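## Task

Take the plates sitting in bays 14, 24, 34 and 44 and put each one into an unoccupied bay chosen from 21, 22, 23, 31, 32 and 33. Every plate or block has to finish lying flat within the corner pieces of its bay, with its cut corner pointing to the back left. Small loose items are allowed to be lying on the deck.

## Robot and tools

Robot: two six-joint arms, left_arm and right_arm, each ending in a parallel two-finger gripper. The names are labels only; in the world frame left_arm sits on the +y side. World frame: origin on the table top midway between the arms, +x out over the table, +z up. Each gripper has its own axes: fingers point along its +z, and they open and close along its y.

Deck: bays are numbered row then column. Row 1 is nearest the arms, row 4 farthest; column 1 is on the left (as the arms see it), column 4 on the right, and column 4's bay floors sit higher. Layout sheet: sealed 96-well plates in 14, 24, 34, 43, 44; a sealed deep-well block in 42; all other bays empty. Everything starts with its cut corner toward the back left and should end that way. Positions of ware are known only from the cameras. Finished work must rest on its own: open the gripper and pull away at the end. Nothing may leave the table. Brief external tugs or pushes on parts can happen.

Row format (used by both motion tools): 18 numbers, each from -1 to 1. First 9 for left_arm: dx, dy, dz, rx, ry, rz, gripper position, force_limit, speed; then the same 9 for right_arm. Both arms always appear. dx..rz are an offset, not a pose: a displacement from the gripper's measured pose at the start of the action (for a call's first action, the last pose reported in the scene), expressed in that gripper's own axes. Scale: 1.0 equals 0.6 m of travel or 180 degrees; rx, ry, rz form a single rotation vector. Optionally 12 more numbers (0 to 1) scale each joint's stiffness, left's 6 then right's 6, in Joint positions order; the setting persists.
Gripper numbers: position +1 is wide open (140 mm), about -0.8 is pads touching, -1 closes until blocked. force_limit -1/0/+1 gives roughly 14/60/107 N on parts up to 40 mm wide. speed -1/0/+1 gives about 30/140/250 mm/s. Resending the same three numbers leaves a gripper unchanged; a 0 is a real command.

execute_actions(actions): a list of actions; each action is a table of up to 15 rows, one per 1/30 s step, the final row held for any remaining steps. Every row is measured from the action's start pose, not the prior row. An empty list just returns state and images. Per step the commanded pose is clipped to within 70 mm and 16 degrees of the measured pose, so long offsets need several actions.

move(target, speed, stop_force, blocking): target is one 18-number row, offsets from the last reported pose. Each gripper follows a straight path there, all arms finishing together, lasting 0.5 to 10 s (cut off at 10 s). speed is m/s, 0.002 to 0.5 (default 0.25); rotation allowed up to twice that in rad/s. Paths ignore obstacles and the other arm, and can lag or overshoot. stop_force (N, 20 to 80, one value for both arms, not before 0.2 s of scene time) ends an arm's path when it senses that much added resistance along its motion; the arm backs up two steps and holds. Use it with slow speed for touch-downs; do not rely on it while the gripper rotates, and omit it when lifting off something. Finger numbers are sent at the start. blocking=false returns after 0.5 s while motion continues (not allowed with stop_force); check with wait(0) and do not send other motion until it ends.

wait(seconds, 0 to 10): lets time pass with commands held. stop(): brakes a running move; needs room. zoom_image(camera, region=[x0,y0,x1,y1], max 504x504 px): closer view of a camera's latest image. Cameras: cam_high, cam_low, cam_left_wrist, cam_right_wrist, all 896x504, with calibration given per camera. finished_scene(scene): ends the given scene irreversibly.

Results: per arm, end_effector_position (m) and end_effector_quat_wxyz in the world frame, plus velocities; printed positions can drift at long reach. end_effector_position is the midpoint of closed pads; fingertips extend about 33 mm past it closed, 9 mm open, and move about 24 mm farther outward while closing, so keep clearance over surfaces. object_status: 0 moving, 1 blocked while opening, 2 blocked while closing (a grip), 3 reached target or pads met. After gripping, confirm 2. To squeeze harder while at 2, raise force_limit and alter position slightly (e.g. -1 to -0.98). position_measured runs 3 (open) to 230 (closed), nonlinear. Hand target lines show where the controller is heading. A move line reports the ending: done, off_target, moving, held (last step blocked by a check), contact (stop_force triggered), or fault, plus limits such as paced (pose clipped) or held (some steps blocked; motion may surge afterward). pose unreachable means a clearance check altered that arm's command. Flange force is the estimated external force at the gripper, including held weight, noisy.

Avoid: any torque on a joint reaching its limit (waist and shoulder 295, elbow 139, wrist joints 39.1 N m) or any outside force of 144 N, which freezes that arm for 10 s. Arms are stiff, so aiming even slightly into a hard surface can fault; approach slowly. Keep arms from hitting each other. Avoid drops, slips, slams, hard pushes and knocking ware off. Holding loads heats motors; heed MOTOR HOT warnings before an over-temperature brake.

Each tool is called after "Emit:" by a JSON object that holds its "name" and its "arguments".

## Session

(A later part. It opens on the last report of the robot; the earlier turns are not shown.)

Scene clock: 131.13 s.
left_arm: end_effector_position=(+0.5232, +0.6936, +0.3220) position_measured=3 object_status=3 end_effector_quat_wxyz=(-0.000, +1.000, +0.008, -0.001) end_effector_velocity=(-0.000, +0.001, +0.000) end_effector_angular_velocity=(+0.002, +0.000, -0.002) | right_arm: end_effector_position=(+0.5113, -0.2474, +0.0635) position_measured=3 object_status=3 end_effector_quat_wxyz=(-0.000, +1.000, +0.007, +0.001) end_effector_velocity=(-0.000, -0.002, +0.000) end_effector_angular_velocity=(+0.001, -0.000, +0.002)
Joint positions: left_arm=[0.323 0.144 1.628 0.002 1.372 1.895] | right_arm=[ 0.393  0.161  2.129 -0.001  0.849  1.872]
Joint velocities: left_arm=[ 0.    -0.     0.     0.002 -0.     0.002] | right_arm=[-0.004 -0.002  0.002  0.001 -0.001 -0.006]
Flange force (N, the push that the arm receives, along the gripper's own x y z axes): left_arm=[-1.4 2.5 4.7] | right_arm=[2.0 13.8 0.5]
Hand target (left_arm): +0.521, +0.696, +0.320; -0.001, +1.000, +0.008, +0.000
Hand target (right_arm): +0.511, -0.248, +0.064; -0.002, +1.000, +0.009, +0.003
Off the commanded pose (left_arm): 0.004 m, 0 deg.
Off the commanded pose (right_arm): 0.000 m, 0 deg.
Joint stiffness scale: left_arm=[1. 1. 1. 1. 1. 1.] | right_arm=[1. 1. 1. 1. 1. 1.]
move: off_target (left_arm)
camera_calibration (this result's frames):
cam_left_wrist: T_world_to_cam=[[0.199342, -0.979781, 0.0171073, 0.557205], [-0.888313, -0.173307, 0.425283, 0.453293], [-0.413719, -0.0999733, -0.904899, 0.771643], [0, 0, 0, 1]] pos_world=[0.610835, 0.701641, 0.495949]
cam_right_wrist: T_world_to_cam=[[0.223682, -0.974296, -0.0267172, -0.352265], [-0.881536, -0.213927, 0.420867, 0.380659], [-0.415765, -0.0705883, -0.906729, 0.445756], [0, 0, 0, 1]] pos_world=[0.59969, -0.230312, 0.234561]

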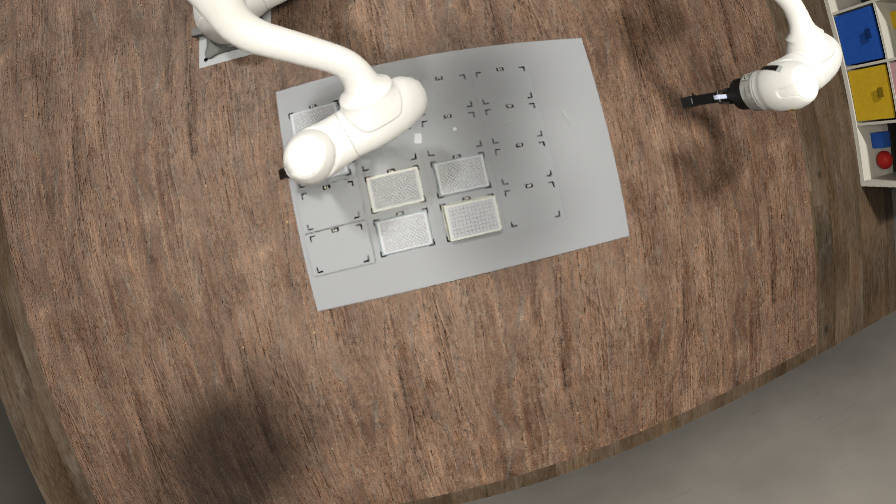

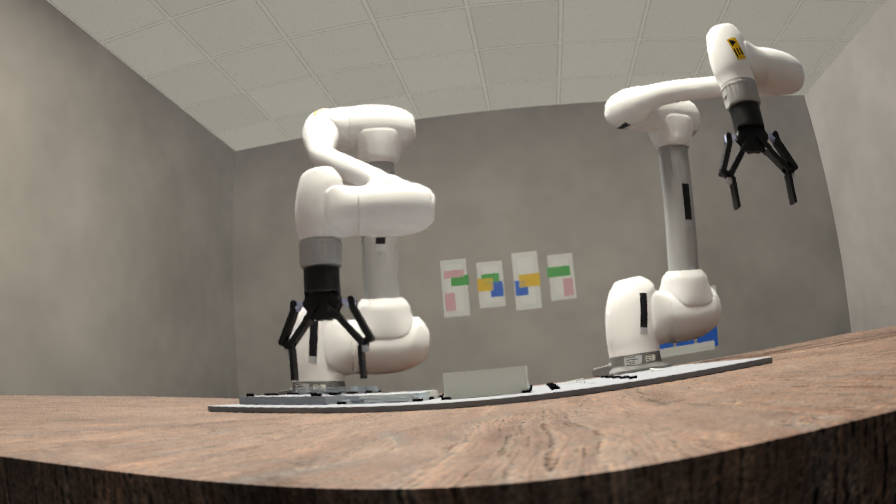

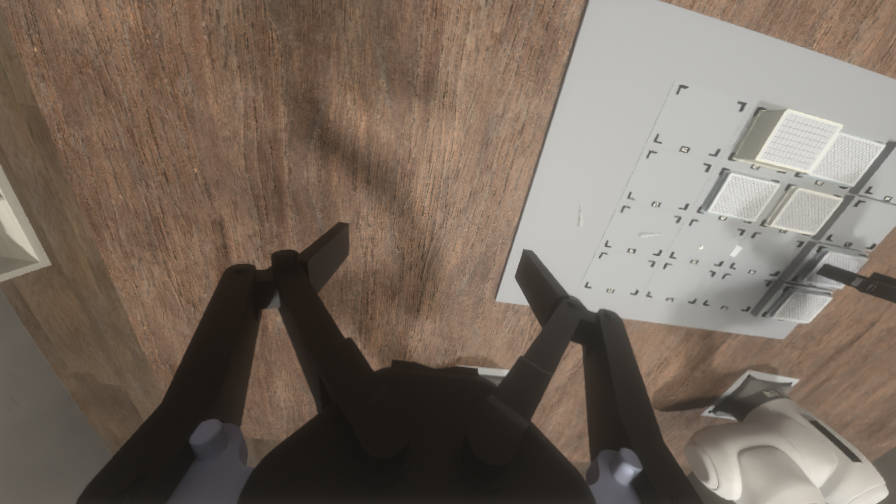

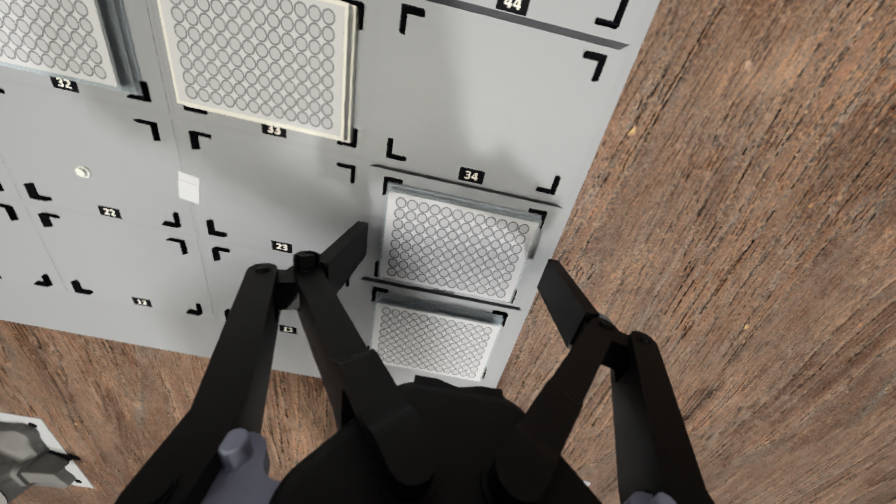

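Emit:
{"name": "move", "arguments": {"target": [0,0,0,0,0,0,1,0,0, 0,-0.002,0.038,0,0,0,1,0.2,-0.5], "speed": 0.05}}

Emit:
{"name": "move", "arguments": {"target": [0,0,0,0,0,0,1,0,0, 0,0,0,0,0,0,-1,0.2,-0.7]}}

Emit:
{"name": "zoom_image", "arguments": {"camera": "cam_right_wrist", "region": [320, 120, 600, 340]}}

Emit:
{"name": "move", "arguments": {"target": [0,0,0,0,0,0,1,0,0, 0,0,-0.035,0,0,0,-1,0.2,-0.7], "speed": 0.06}}

Emit:
{"name": "move", "arguments": {"target": [0,0,0,0,0,0,1,0,0, 0.187,-0.818,0,0,0,0.002,-1,0.2,-0.7], "speed": 0.3}}

Emit:
{"name": "zoom_image", "arguments": {"camera": "cam_right_wrist", "region": [320, 120, 600, 340]}}

Scene clock: 139.67 s.
left_arm: end_effector_position=(+0.5232, +0.6937, +0.3220) position_measured=3 object_status=3 end_effector_quat_wxyz=(-0.000, +1.000, +0.008, -0.001) end_effector_velocity=(-0.000, +0.001, +0.001) end_effector_angular_velocity=(+0.001, -0.000, +0.000) | right_arm: end_effector_position=(+0.5127, -0.2465, +0.0441) position_measured=3 object_status=3 end_effector_quat_wxyz=(-0.000, +1.000, +0.008, +0.002) end_effector_velocity=(+0.001, -0.000, -0.002) end_effector_angular_velocity=(+0.000, -0.002, +0.000)
Joint positions: left_arm=[0.323 0.144 1.628 0.002 1.372 1.895] | right_arm=[ 0.394  0.188  2.143 -0.     0.807  1.872]
Joint velocities: left_arm=[ 0.    -0.001 -0.     0.001  0.     0.   ] | right_arm=[-0.     0.002  0.001 -0.001 -0.005 -0.   ]
Flange force (N, the push that the arm receives, along the gripper's own x y z axes): left_arm=[-0.4 1.3 4.8] | right_arm=[1.1 7.9 2.1]
Hand target (left_arm): +0.523, +0.694, +0.322; -0.000, +1.000, +0.008, -0.001
Hand target (right_arm): +0.511, -0.246, +0.041; -0.000, +1.000, +0.007, +0.001
Off the commanded pose (left_arm): 0.000 m, 0 deg.
Off the commanded pose (right_arm): 0.004 m, 0 deg.
Joint stiffness scale: left_arm=[1. 1. 1. 1. 1. 1.] | right_arm=[1. 1. 1. 1. 1. 1.]
move: off_target (right_arm)
camera_calibration (this result's frames):
cam_left_wrist: T_world_to_cam=[[0.199277, -0.979794, 0.017109, 0.557318], [-0.888321, -0.173246, 0.42529, 0.453239], [-0.413732, -0.0999488, -0.904896, 0.771622], [0, 0, 0, 1]] pos_world=[0.610806, 0.701701, 0.495944]
cam_right_wrist: T_world_to_cam=[[0.225091, -0.973963, -0.0270154, -0.352839], [-0.881913, -0.215448, 0.4193, 0.390067], [-0.414203, -0.0705555, -0.907446, 0.428019], [0, 0, 0, 1]] pos_world=[0.600712, -0.229414, 0.215317]

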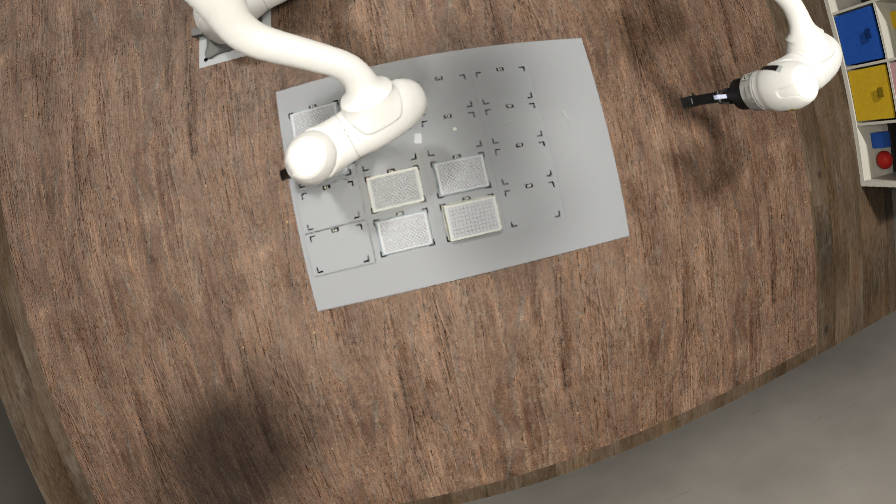

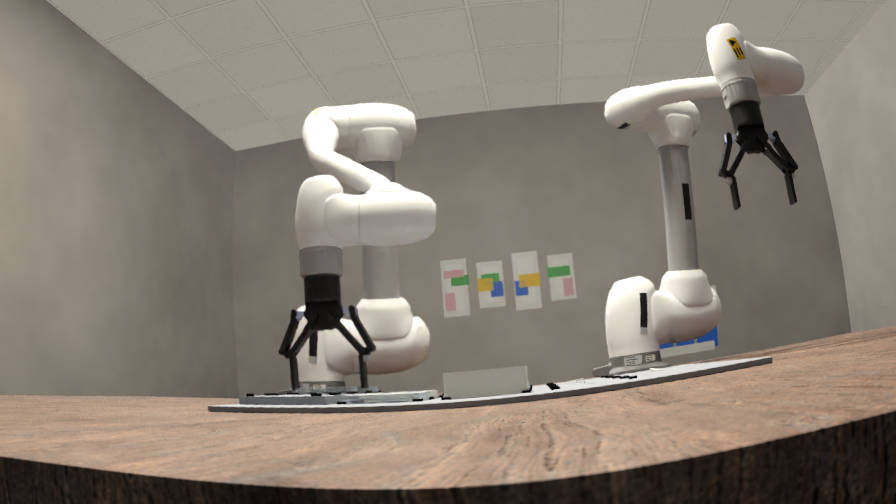

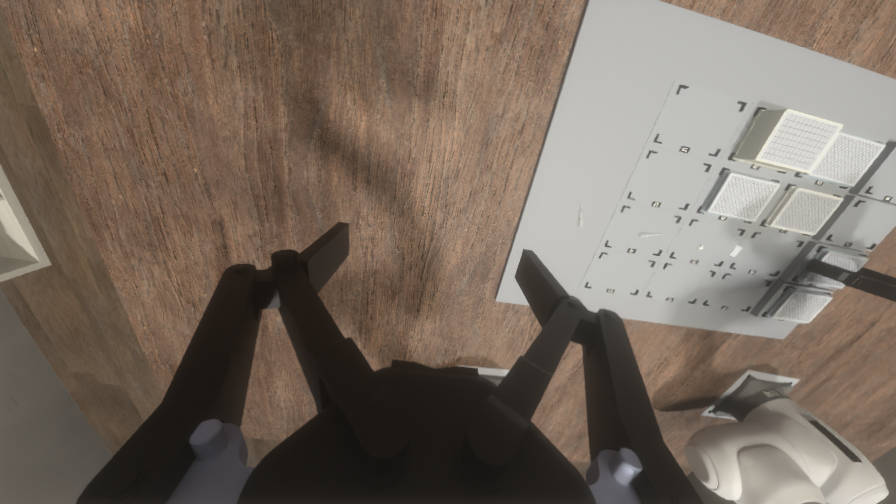

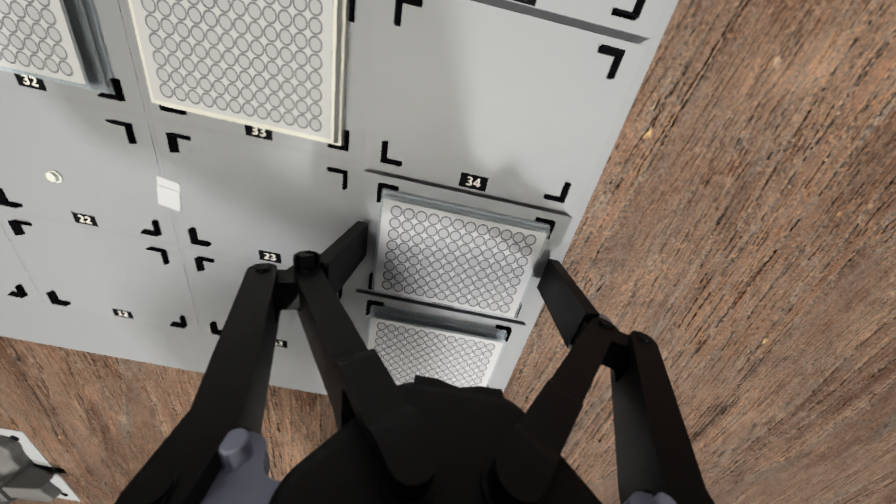

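Scene clock: 140.23 s.
left_arm: end_effector_position=(+0.5232, +0.6937, +0.3220) position_measured=3 object_status=3 end_effector_quat_wxyz=(-0.000, +1.000, +0.008, -0.001) end_effector_velocity=(-0.001, +0.000, +0.001) end_effector_angular_velocity=(+0.001, -0.002, +0.001) | right_arm: end_effector_position=(+0.5129, -0.2464, +0.0447) position_measured=38 object_status=0 end_effector_quat_wxyz=(-0.001, +1.000, +0.008, +0.002) end_effector_velocity=(-0.000, +0.000, -0.000) end_effector_angular_velocity=(+0.001, +0.001, -0.001)
Joint positions: left_arm=[0.323 0.144 1.628 0.002 1.372 1.895] | right_arm=[ 0.394  0.187  2.142 -0.     0.808  1.872]
Joint velocities: left_arm=[ 0.001 -0.002  0.     0.    -0.    -0.   ] | right_arm=[ 0.     0.     0.     0.001 -0.    -0.   ]
Flange force (N, the push that the arm receives, along the gripper's own x y z axes): left_arm=[-2.2 1.3 4.7] | right_arm=[-5.0 15.9 -39.7]
Hand target (left_arm): +0.523, +0.694, +0.322; -0.000, +1.000, +0.008, -0.001
Hand target (right_arm): +0.513, -0.247, +0.044; -0.000, +1.000, +0.008, +0.002
Off the commanded pose (left_arm): 0.000 m, 0 deg.
Off the commanded pose (right_arm): 0.001 m, 0 deg.
Joint stiffness scale: left_arm=[1. 1. 1. 1. 1. 1.] | right_arm=[1. 1. 1. 1. 1. 1.]
move: done
camera_calibration (this result's frames):
cam_left_wrist: T_world_to_cam=[[0.199277, -0.979794, 0.0171089, 0.557318], [-0.888321, -0.173246, 0.42529, 0.453239], [-0.413732, -0.0999486, -0.904896, 0.771622], [0, 0, 0, 1]] pos_world=[0.610806, 0.701701, 0.495944]
cam_right_wrist: T_world_to_cam=[[0.22511, -0.973957, -0.0270671, -0.352803], [-0.882145, -0.215527, 0.41877, 0.390184], [-0.413697, -0.0703921, -0.907689, 0.428466], [0, 0, 0, 1]] pos_world=[0.600874, -0.229359, 0.215967]

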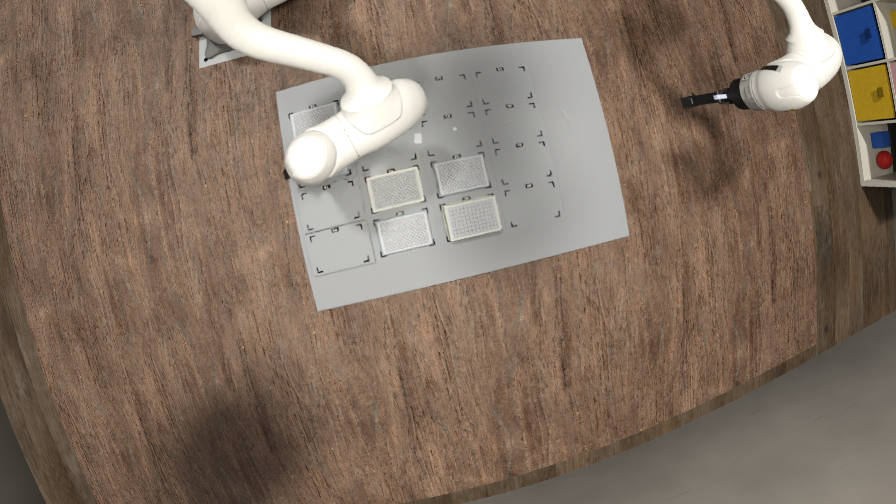

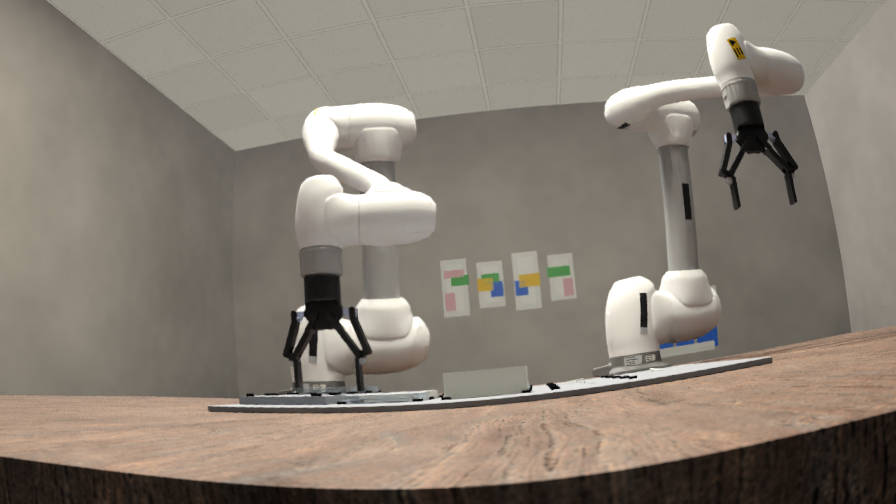

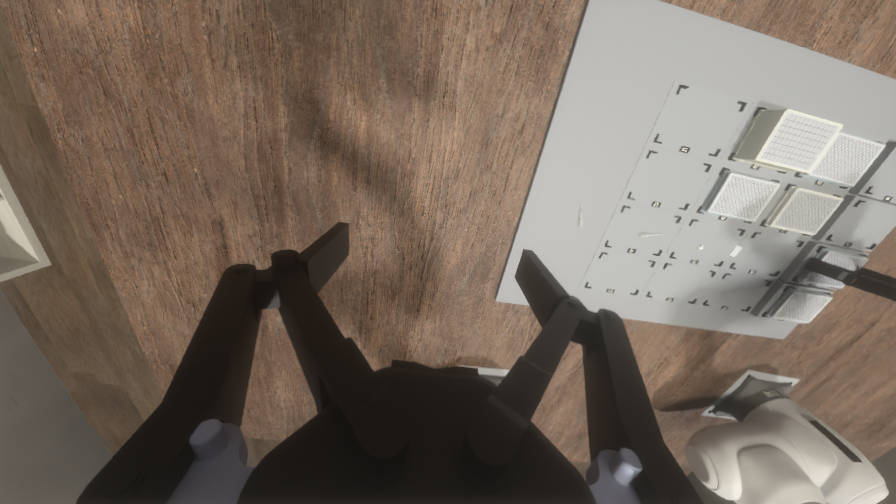

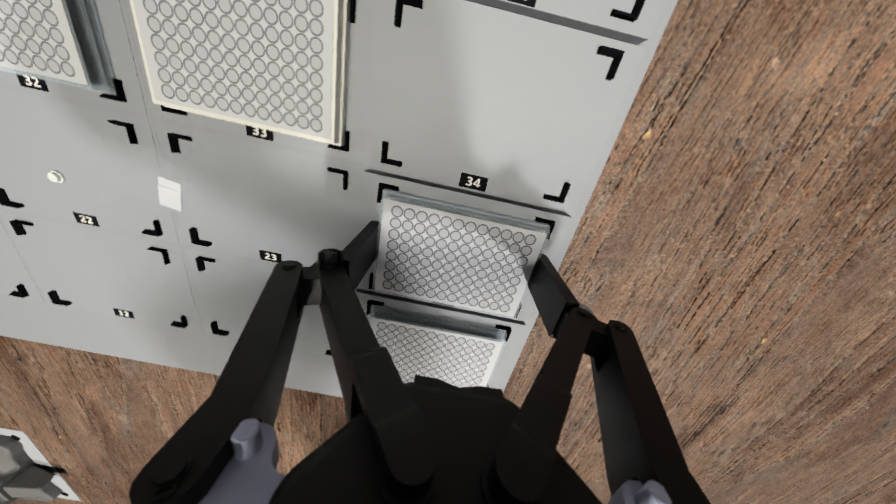

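Region (320, 120, 600, 340) of cam_right_wrist's 896x504 image, scaled by 1.800, with more detail than that image has; it fills the top 396 rows of this view, and the rest is white.

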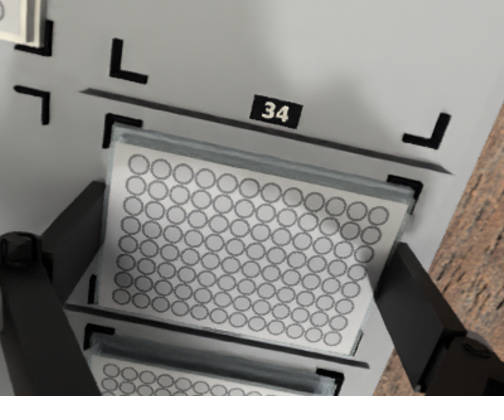

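Scene clock: 141.03 s.
left_arm: end_effector_position=(+0.5232, +0.6937, +0.3220) position_measured=3 object_status=3 end_effector_quat_wxyz=(-0.000, +1.000, +0.008, -0.001) end_effector_velocity=(-0.000, +0.001, -0.000) end_effector_angular_velocity=(+0.001, +0.001, +0.000) | right_arm: end_effector_position=(+0.5119, -0.2468, +0.0623) position_measured=39 object_status=2 end_effector_quat_wxyz=(-0.000, +1.000, +0.008, +0.001) end_effector_velocity=(-0.000, -0.001, +0.002) end_effector_angular_velocity=(-0.001, +0.002, -0.000)
Joint positions: left_arm=[0.323 0.144 1.628 0.002 1.372 1.895] | right_arm=[ 0.394  0.164  2.129 -0.     0.846  1.872]
Joint velocities: left_arm=[ 0.     0.001 -0.     0.001  0.    -0.   ] | right_arm=[-0.001 -0.002 -0.002 -0.001  0.006  0.   ]
Flange force (N, the push that the arm receives, along the gripper's own x y z axes): left_arm=[1.3 0.8 5.6] | right_arm=[4.4 9.6 3.9]
Hand target (left_arm): +0.523, +0.694, +0.322; -0.000, +1.000, +0.008, -0.001
Hand target (right_arm): +0.513, -0.246, +0.066; -0.000, +1.000, +0.008, +0.002
Off the commanded pose (left_arm): 0.000 m, 0 deg.
Off the commanded pose (right_arm): 0.004 m, 0 deg.
Joint stiffness scale: left_arm=[1. 1. 1. 1. 1. 1.] | right_arm=[1. 1. 1. 1. 1. 1.]
move: off_target (right_arm)
camera_calibration (this result's frames):
cam_left_wrist: T_world_to_cam=[[0.199277, -0.979794, 0.0171089, 0.557318], [-0.888321, -0.173246, 0.42529, 0.453239], [-0.413732, -0.0999486, -0.904896, 0.771622], [0, 0, 0, 1]] pos_world=[0.610806, 0.701701, 0.495944]
cam_right_wrist: T_world_to_cam=[[0.225053, -0.973975, -0.0269032, -0.352413], [-0.881468, -0.215288, 0.420316, 0.381497], [-0.415169, -0.0708791, -0.906979, 0.444513], [0, 0, 0, 1]] pos_world=[0.600137, -0.229603, 0.233334]

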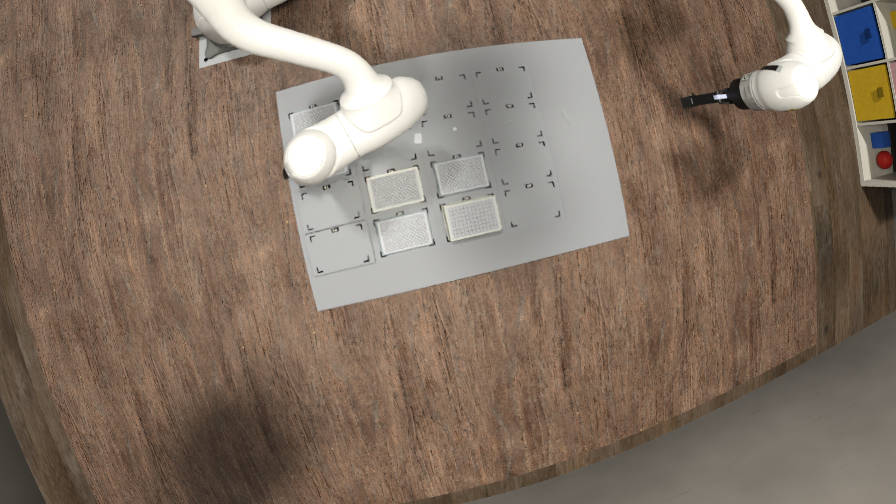

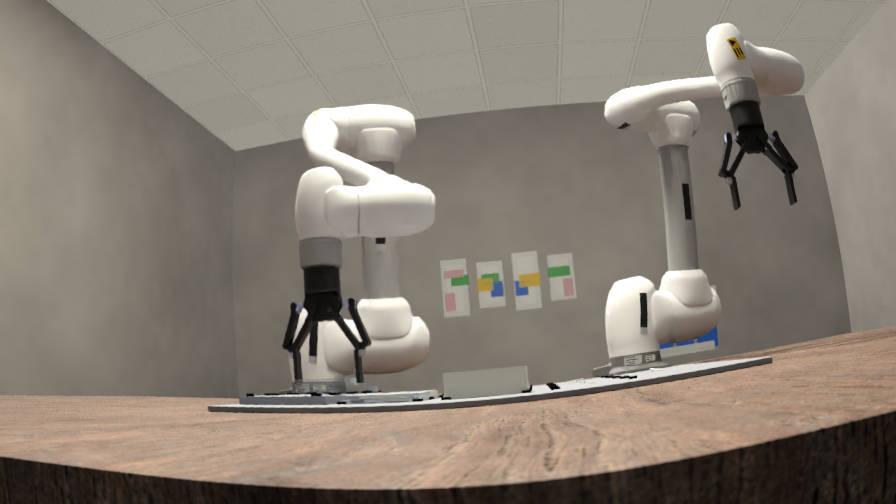

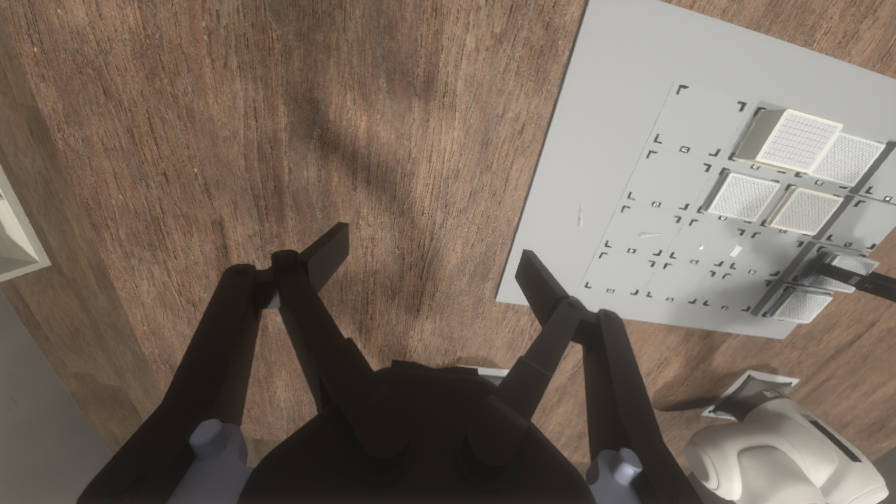

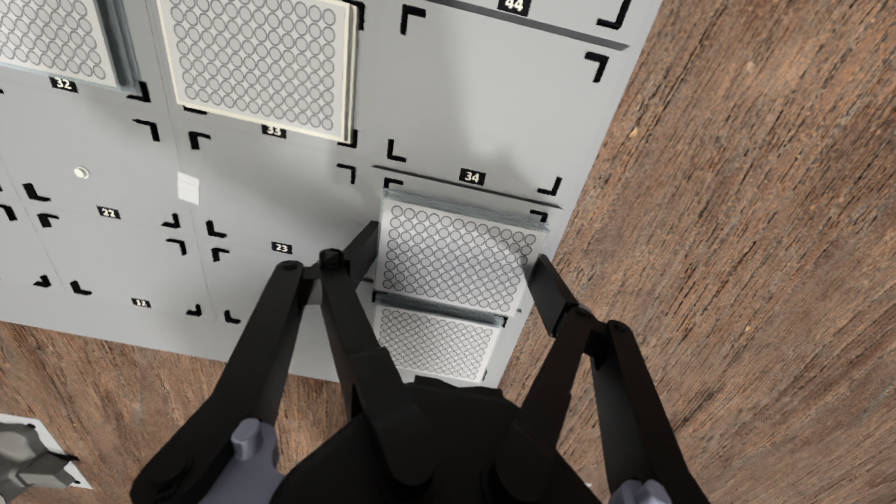

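Scene clock: 143.33 s.
left_arm: end_effector_position=(+0.5232, +0.6937, +0.3220) position_measured=3 object_status=3 end_effector_quat_wxyz=(-0.000, +1.000, +0.008, -0.001) end_effector_velocity=(+0.001, +0.000, -0.001) end_effector_angular_velocity=(+0.000, -0.000, +0.000) | right_arm: end_effector_position=(+0.6178, +0.2453, +0.0638) position_measured=39 object_status=2 end_effector_quat_wxyz=(-0.003, +1.000, +0.007, +0.003) end_effector_velocity=(+0.000, +0.002, +0.000) end_effector_angular_velocity=(-0.001, +0.001, -0.001)
Joint positions: left_arm=[0.323 0.144 1.628 0.002 1.372 1.895] | right_arm=[0.9   0.691 1.312 0.001 1.131 2.378]
Joint velocities: left_arm=[-0.     0.001  0.    -0.    -0.001 -0.001] | right_arm=[ 0.001  0.003 -0.006  0.001  0.004  0.002]
Flange force (N, the push that the arm receives, along the gripper's own x y z axes): left_arm=[-0.2 1.7 5.0] | right_arm=[2.8 1.9 2.9]
Hand target (left_arm): +0.523, +0.694, +0.322; -0.000, +1.000, +0.008, -0.001
Hand target (right_arm): +0.617, +0.246, +0.062; -0.001, +1.000, +0.004, +0.002
Off the commanded pose (left_arm): 0.000 m, 0 deg.
Off the commanded pose (right_arm): 0.002 m, 0 deg.
Joint stiffness scale: left_arm=[1. 1. 1. 1. 1. 1.] | right_arm=[1. 1. 1. 1. 1. 1.]
move: done
camera_calibration (this result's frames):
cam_left_wrist: T_world_to_cam=[[0.199277, -0.979794, 0.017109, 0.557318], [-0.888321, -0.173246, 0.42529, 0.453239], [-0.413732, -0.0999487, -0.904895, 0.771622], [0, 0, 0, 1]] pos_world=[0.610806, 0.701701, 0.495944]
cam_right_wrist: T_world_to_cam=[[0.223856, -0.974096, -0.0320293, 0.104165], [-0.882774, -0.216578, 0.416899, 0.581493], [-0.413036, -0.0650507, -0.908389, 0.522139], [0, 0, 0, 1]] pos_world=[0.705671, 0.261371, 0.235218]

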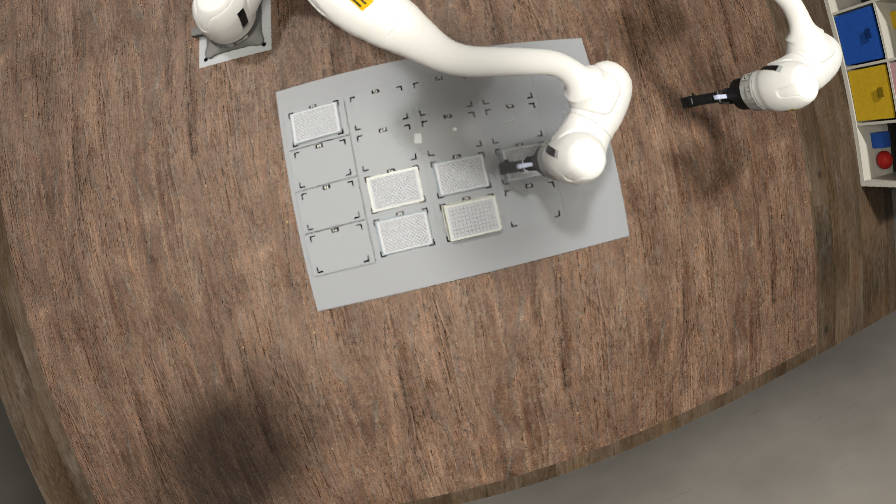

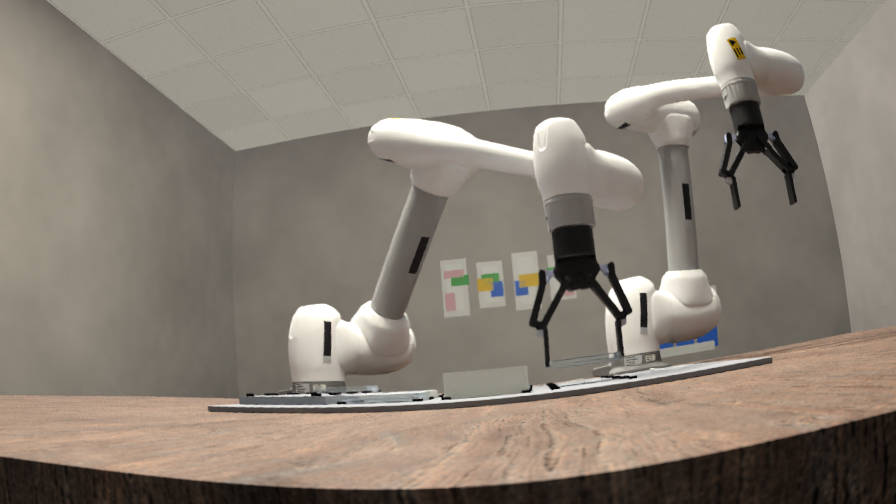

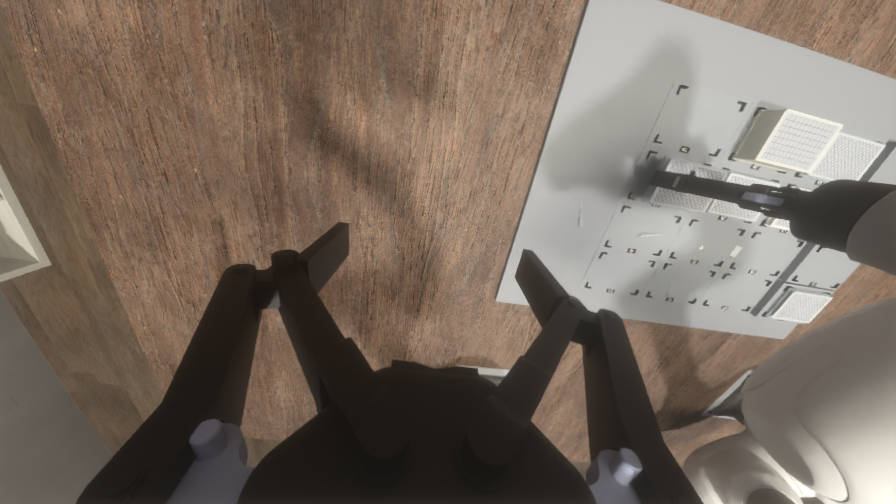

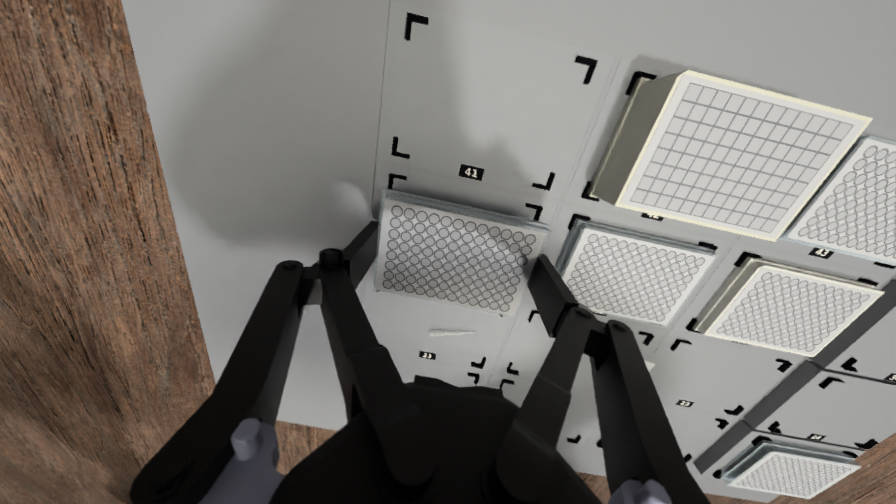

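Region (320, 120, 600, 340) of cam_right_wrist's 896x504 image, scaled by 1.800, with more detail than that image has; it fills the top 396 rows of this view, and the rest is white.

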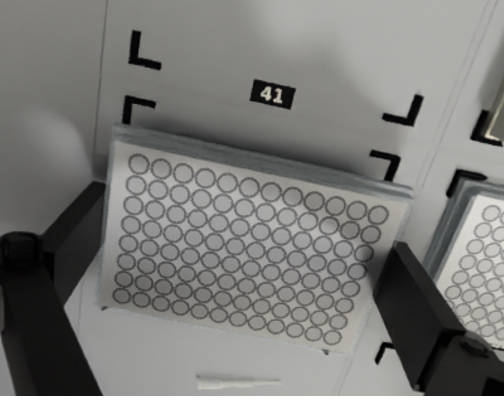

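Emit:
{"name": "move", "arguments": {"target": [0,0,0,0,0,0,1,0,0, 0,0,0.051,-0.002,-0.002,0,-1,0.2,-0.7], "speed": 0.05}}

Emit:
{"name": "zoom_image", "arguments": {"camera": "cam_right_wrist", "region": [320, 120, 600, 340]}}

Scene clock: 147.93 s.
left_arm: end_effector_position=(+0.5232, +0.6937, +0.3220) position_measured=3 object_status=3 end_effector_quat_wxyz=(-0.000, +1.000, +0.008, -0.001) end_effector_velocity=(-0.000, -0.000, +0.001) end_effector_angular_velocity=(+0.001, -0.002, +0.000) | right_arm: end_effector_position=(+0.6184, +0.2460, +0.0382) position_measured=39 object_status=2 end_effector_quat_wxyz=(-0.001, +1.000, +0.007, +0.000) end_effector_velocity=(+0.001, +0.001, -0.001) end_effector_angular_velocity=(+0.001, -0.002, +0.000)
Joint positions: left_arm=[0.323 0.144 1.628 0.002 1.372 1.895] | right_arm=[0.9   0.714 1.321 0.001 1.105 2.379]
Joint velocities: left_arm=[-0.    -0.002 -0.     0.    -0.    -0.   ] | right_arm=[-0.     0.001 -0.001 -0.001 -0.002  0.   ]
Flange force (N, the push that the arm receives, along the gripper's own x y z axes): left_arm=[-0.6 0.8 5.4] | right_arm=[4.3 1.7 3.4]
Hand target (left_arm): +0.523, +0.694, +0.322; -0.000, +1.000, +0.008, -0.001
Hand target (right_arm): +0.618, +0.245, +0.033; +0.000, +1.000, +0.007, -0.001
Off the commanded pose (left_arm): 0.000 m, 0 deg.
Off the commanded pose (right_arm): 0.005 m, 0 deg.
Joint stiffness scale: left_arm=[1. 1. 1. 1. 1. 1.] | right_arm=[1. 1. 1. 1. 1. 1.]
move: off_target (right_arm)
camera_calibration (this result's frames):
cam_left_wrist: T_world_to_cam=[[0.199277, -0.979794, 0.017109, 0.557318], [-0.888321, -0.173246, 0.42529, 0.453239], [-0.413732, -0.0999488, -0.904896, 0.771622], [0, 0, 0, 1]] pos_world=[0.610806, 0.701701, 0.495944]
cam_right_wrist: T_world_to_cam=[[0.223586, -0.974281, -0.0280335, 0.103951], [-0.880772, -0.214277, 0.422287, 0.590775], [-0.417433, -0.0697263, -0.906029, 0.502908], [0, 0, 0, 1]] pos_world=[0.707026, 0.262933, 0.209086]

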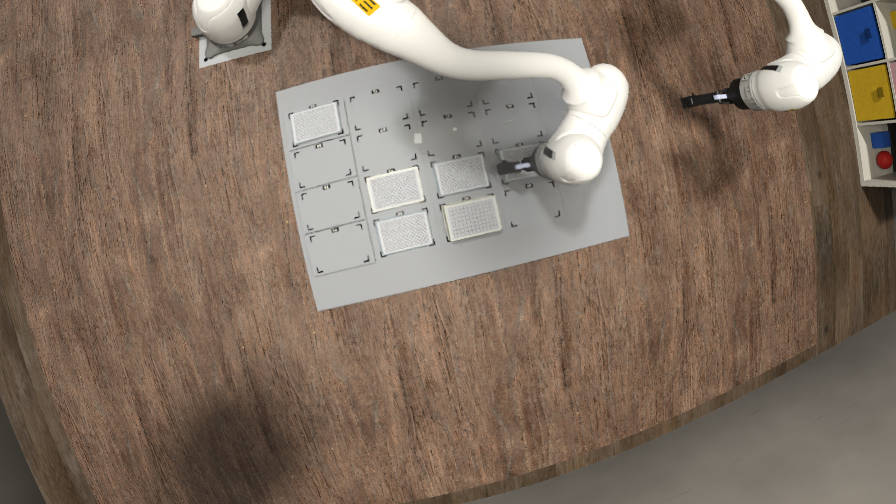

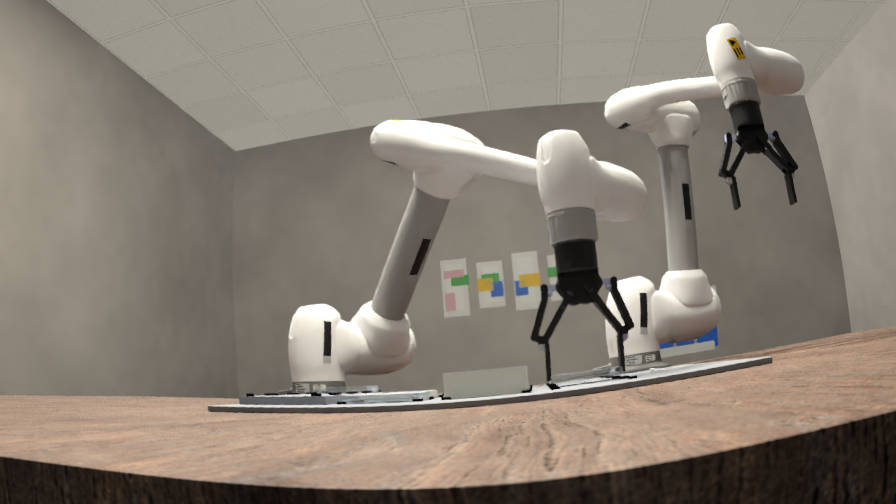

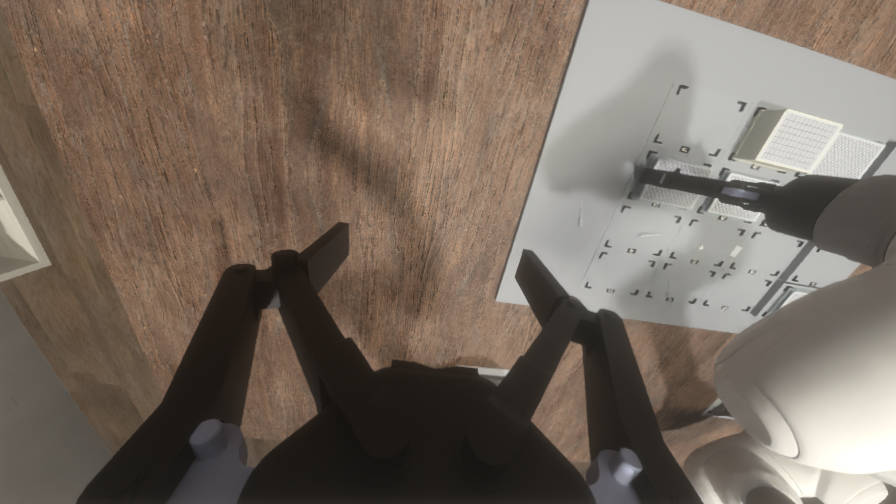

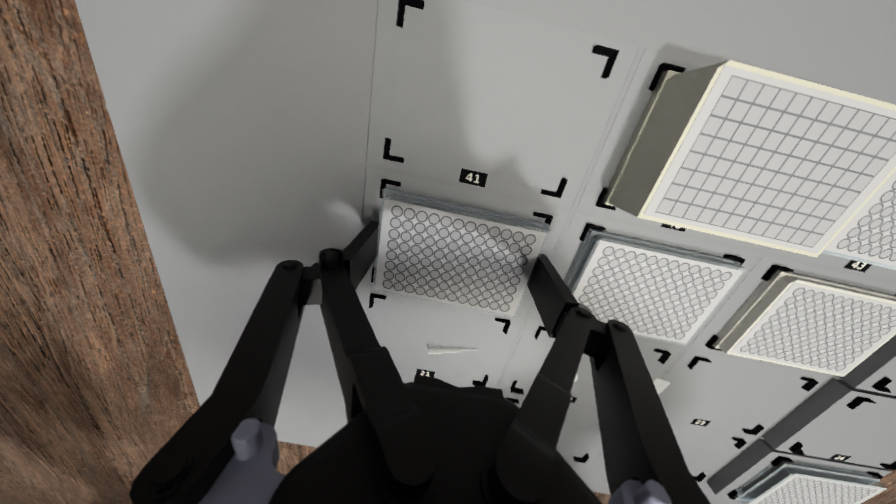

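Region (320, 120, 600, 340) of cam_right_wrist's 896x504 image, scaled by 1.800, with more detail than that image has; it fills the top 396 rows of this view, and the rest is white.

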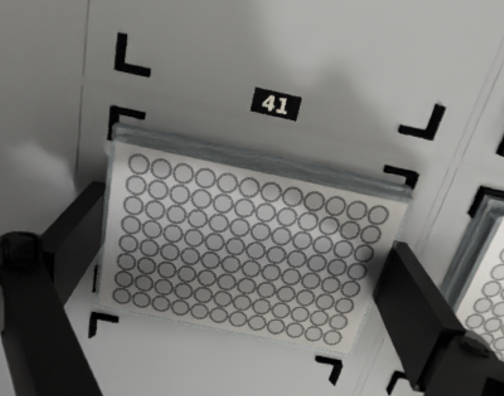

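Emit:
{"name": "move", "arguments": {"target": [0,0,0,0,0,0,1,0,0, 0.0032,0.0025,0,0,0,0,-1,0.2,-0.7], "speed": 0.01}}

Emit:
{"name": "zoom_image", "arguments": {"camera": "cam_right_wrist", "region": [320, 120, 600, 340]}}

Scene clock: 152.83 s.
left_arm: end_effector_position=(+0.5232, +0.6937, +0.3220) position_measured=3 object_status=3 end_effector_quat_wxyz=(-0.000, +1.000, +0.008, -0.001) end_effector_velocity=(+0.000, +0.000, -0.000) end_effector_angular_velocity=(-0.000, -0.000, -0.001) | right_arm: end_effector_position=(+0.6192, +0.2454, +0.0381) position_measured=39 object_status=2 end_effector_quat_wxyz=(-0.001, +1.000, +0.006, +0.000) end_effector_velocity=(+0.001, -0.001, +0.000) end_effector_angular_velocity=(-0.001, -0.002, -0.000)
Joint positions: left_arm=[0.323 0.144 1.628 0.002 1.372 1.895] | right_arm=[0.899 0.714 1.321 0.001 1.105 2.379]
Joint velocities: left_arm=[ 0.     0.    -0.    -0.    -0.     0.001] | right_arm=[-0.001  0.    -0.001 -0.002  0.    -0.   ]
Flange force (N, the push that the arm receives, along the gripper's own x y z axes): left_arm=[-0.5 -0.1 5.2] | right_arm=[3.3 3.3 2.9]
Hand target (left_arm): +0.523, +0.694, +0.322; -0.000, +1.000, +0.008, -0.001
Hand target (right_arm): +0.620, +0.245, +0.038; -0.001, +1.000, +0.007, +0.000
Off the commanded pose (left_arm): 0.000 m, 0 deg.
Off the commanded pose (right_arm): 0.001 m, 0 deg.
Joint stiffness scale: left_arm=[1. 1. 1. 1. 1. 1.] | right_arm=[1. 1. 1. 1. 1. 1.]
move: done
camera_calibration (this result's frames):
cam_left_wrist: T_world_to_cam=[[0.199277, -0.979794, 0.017109, 0.557318], [-0.888321, -0.173246, 0.42529, 0.453239], [-0.413732, -0.0999488, -0.904895, 0.771622], [0, 0, 0, 1]] pos_world=[0.610806, 0.701701, 0.495944]
cam_right_wrist: T_world_to_cam=[[0.222437, -0.974541, -0.0281266, 0.103908], [-0.881072, -0.213287, 0.422162, 0.591388], [-0.417413, -0.0691227, -0.906084, 0.502978], [0, 0, 0, 1]] pos_world=[0.707893, 0.262165, 0.209002]

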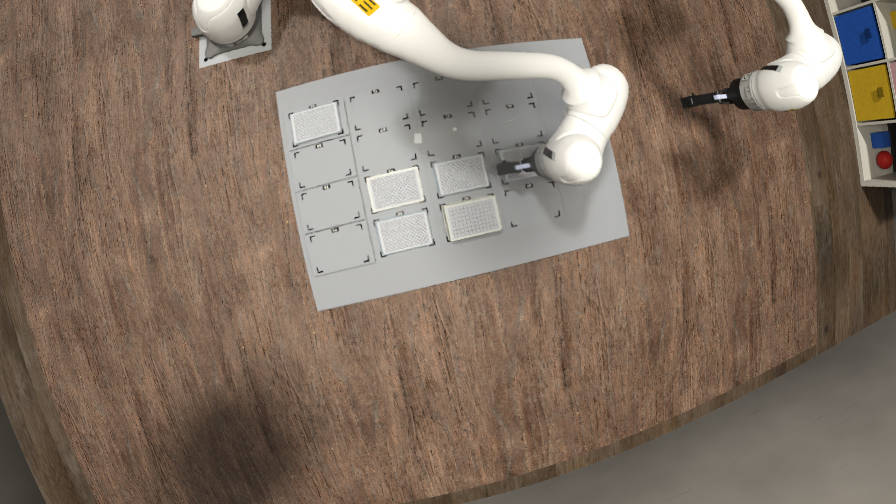

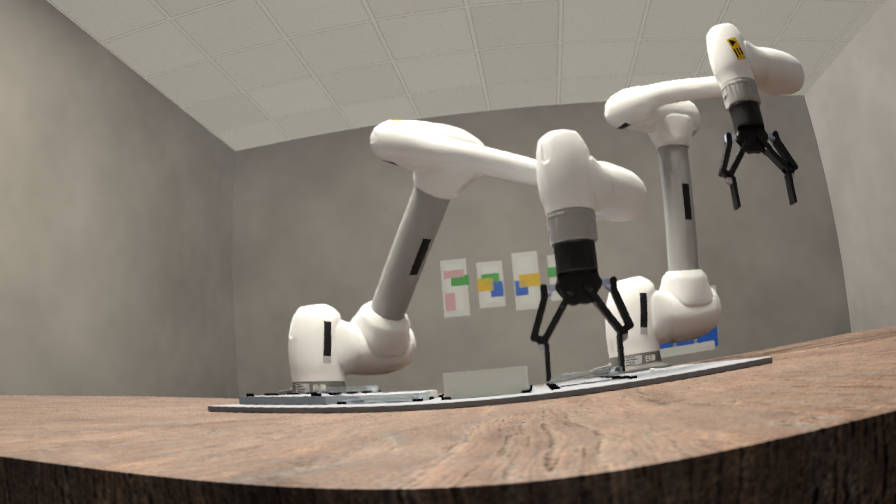

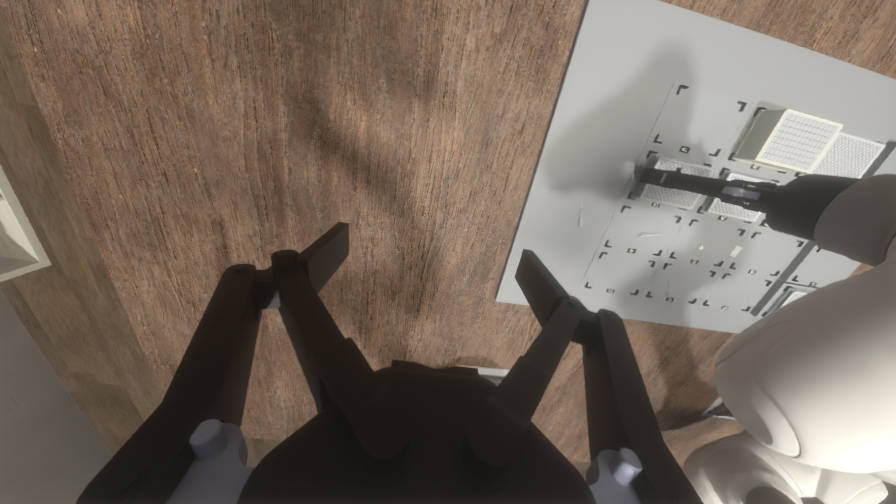

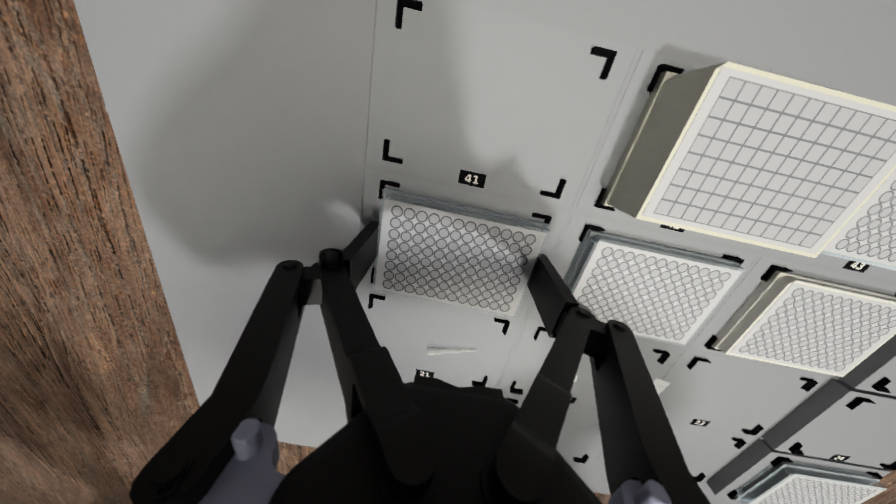

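Region (320, 120, 600, 340) of cam_right_wrist's 896x504 image, scaled by 1.800, with more detail than that image has; it fills the top 396 rows of this view, and the rest is white.

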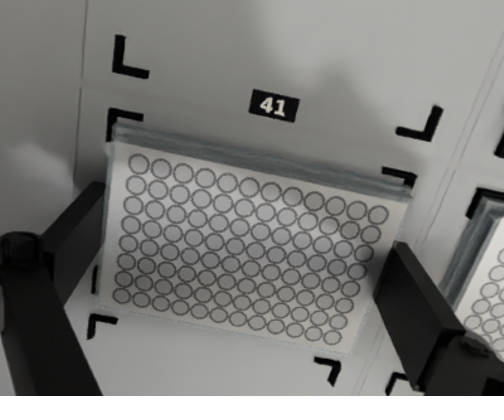

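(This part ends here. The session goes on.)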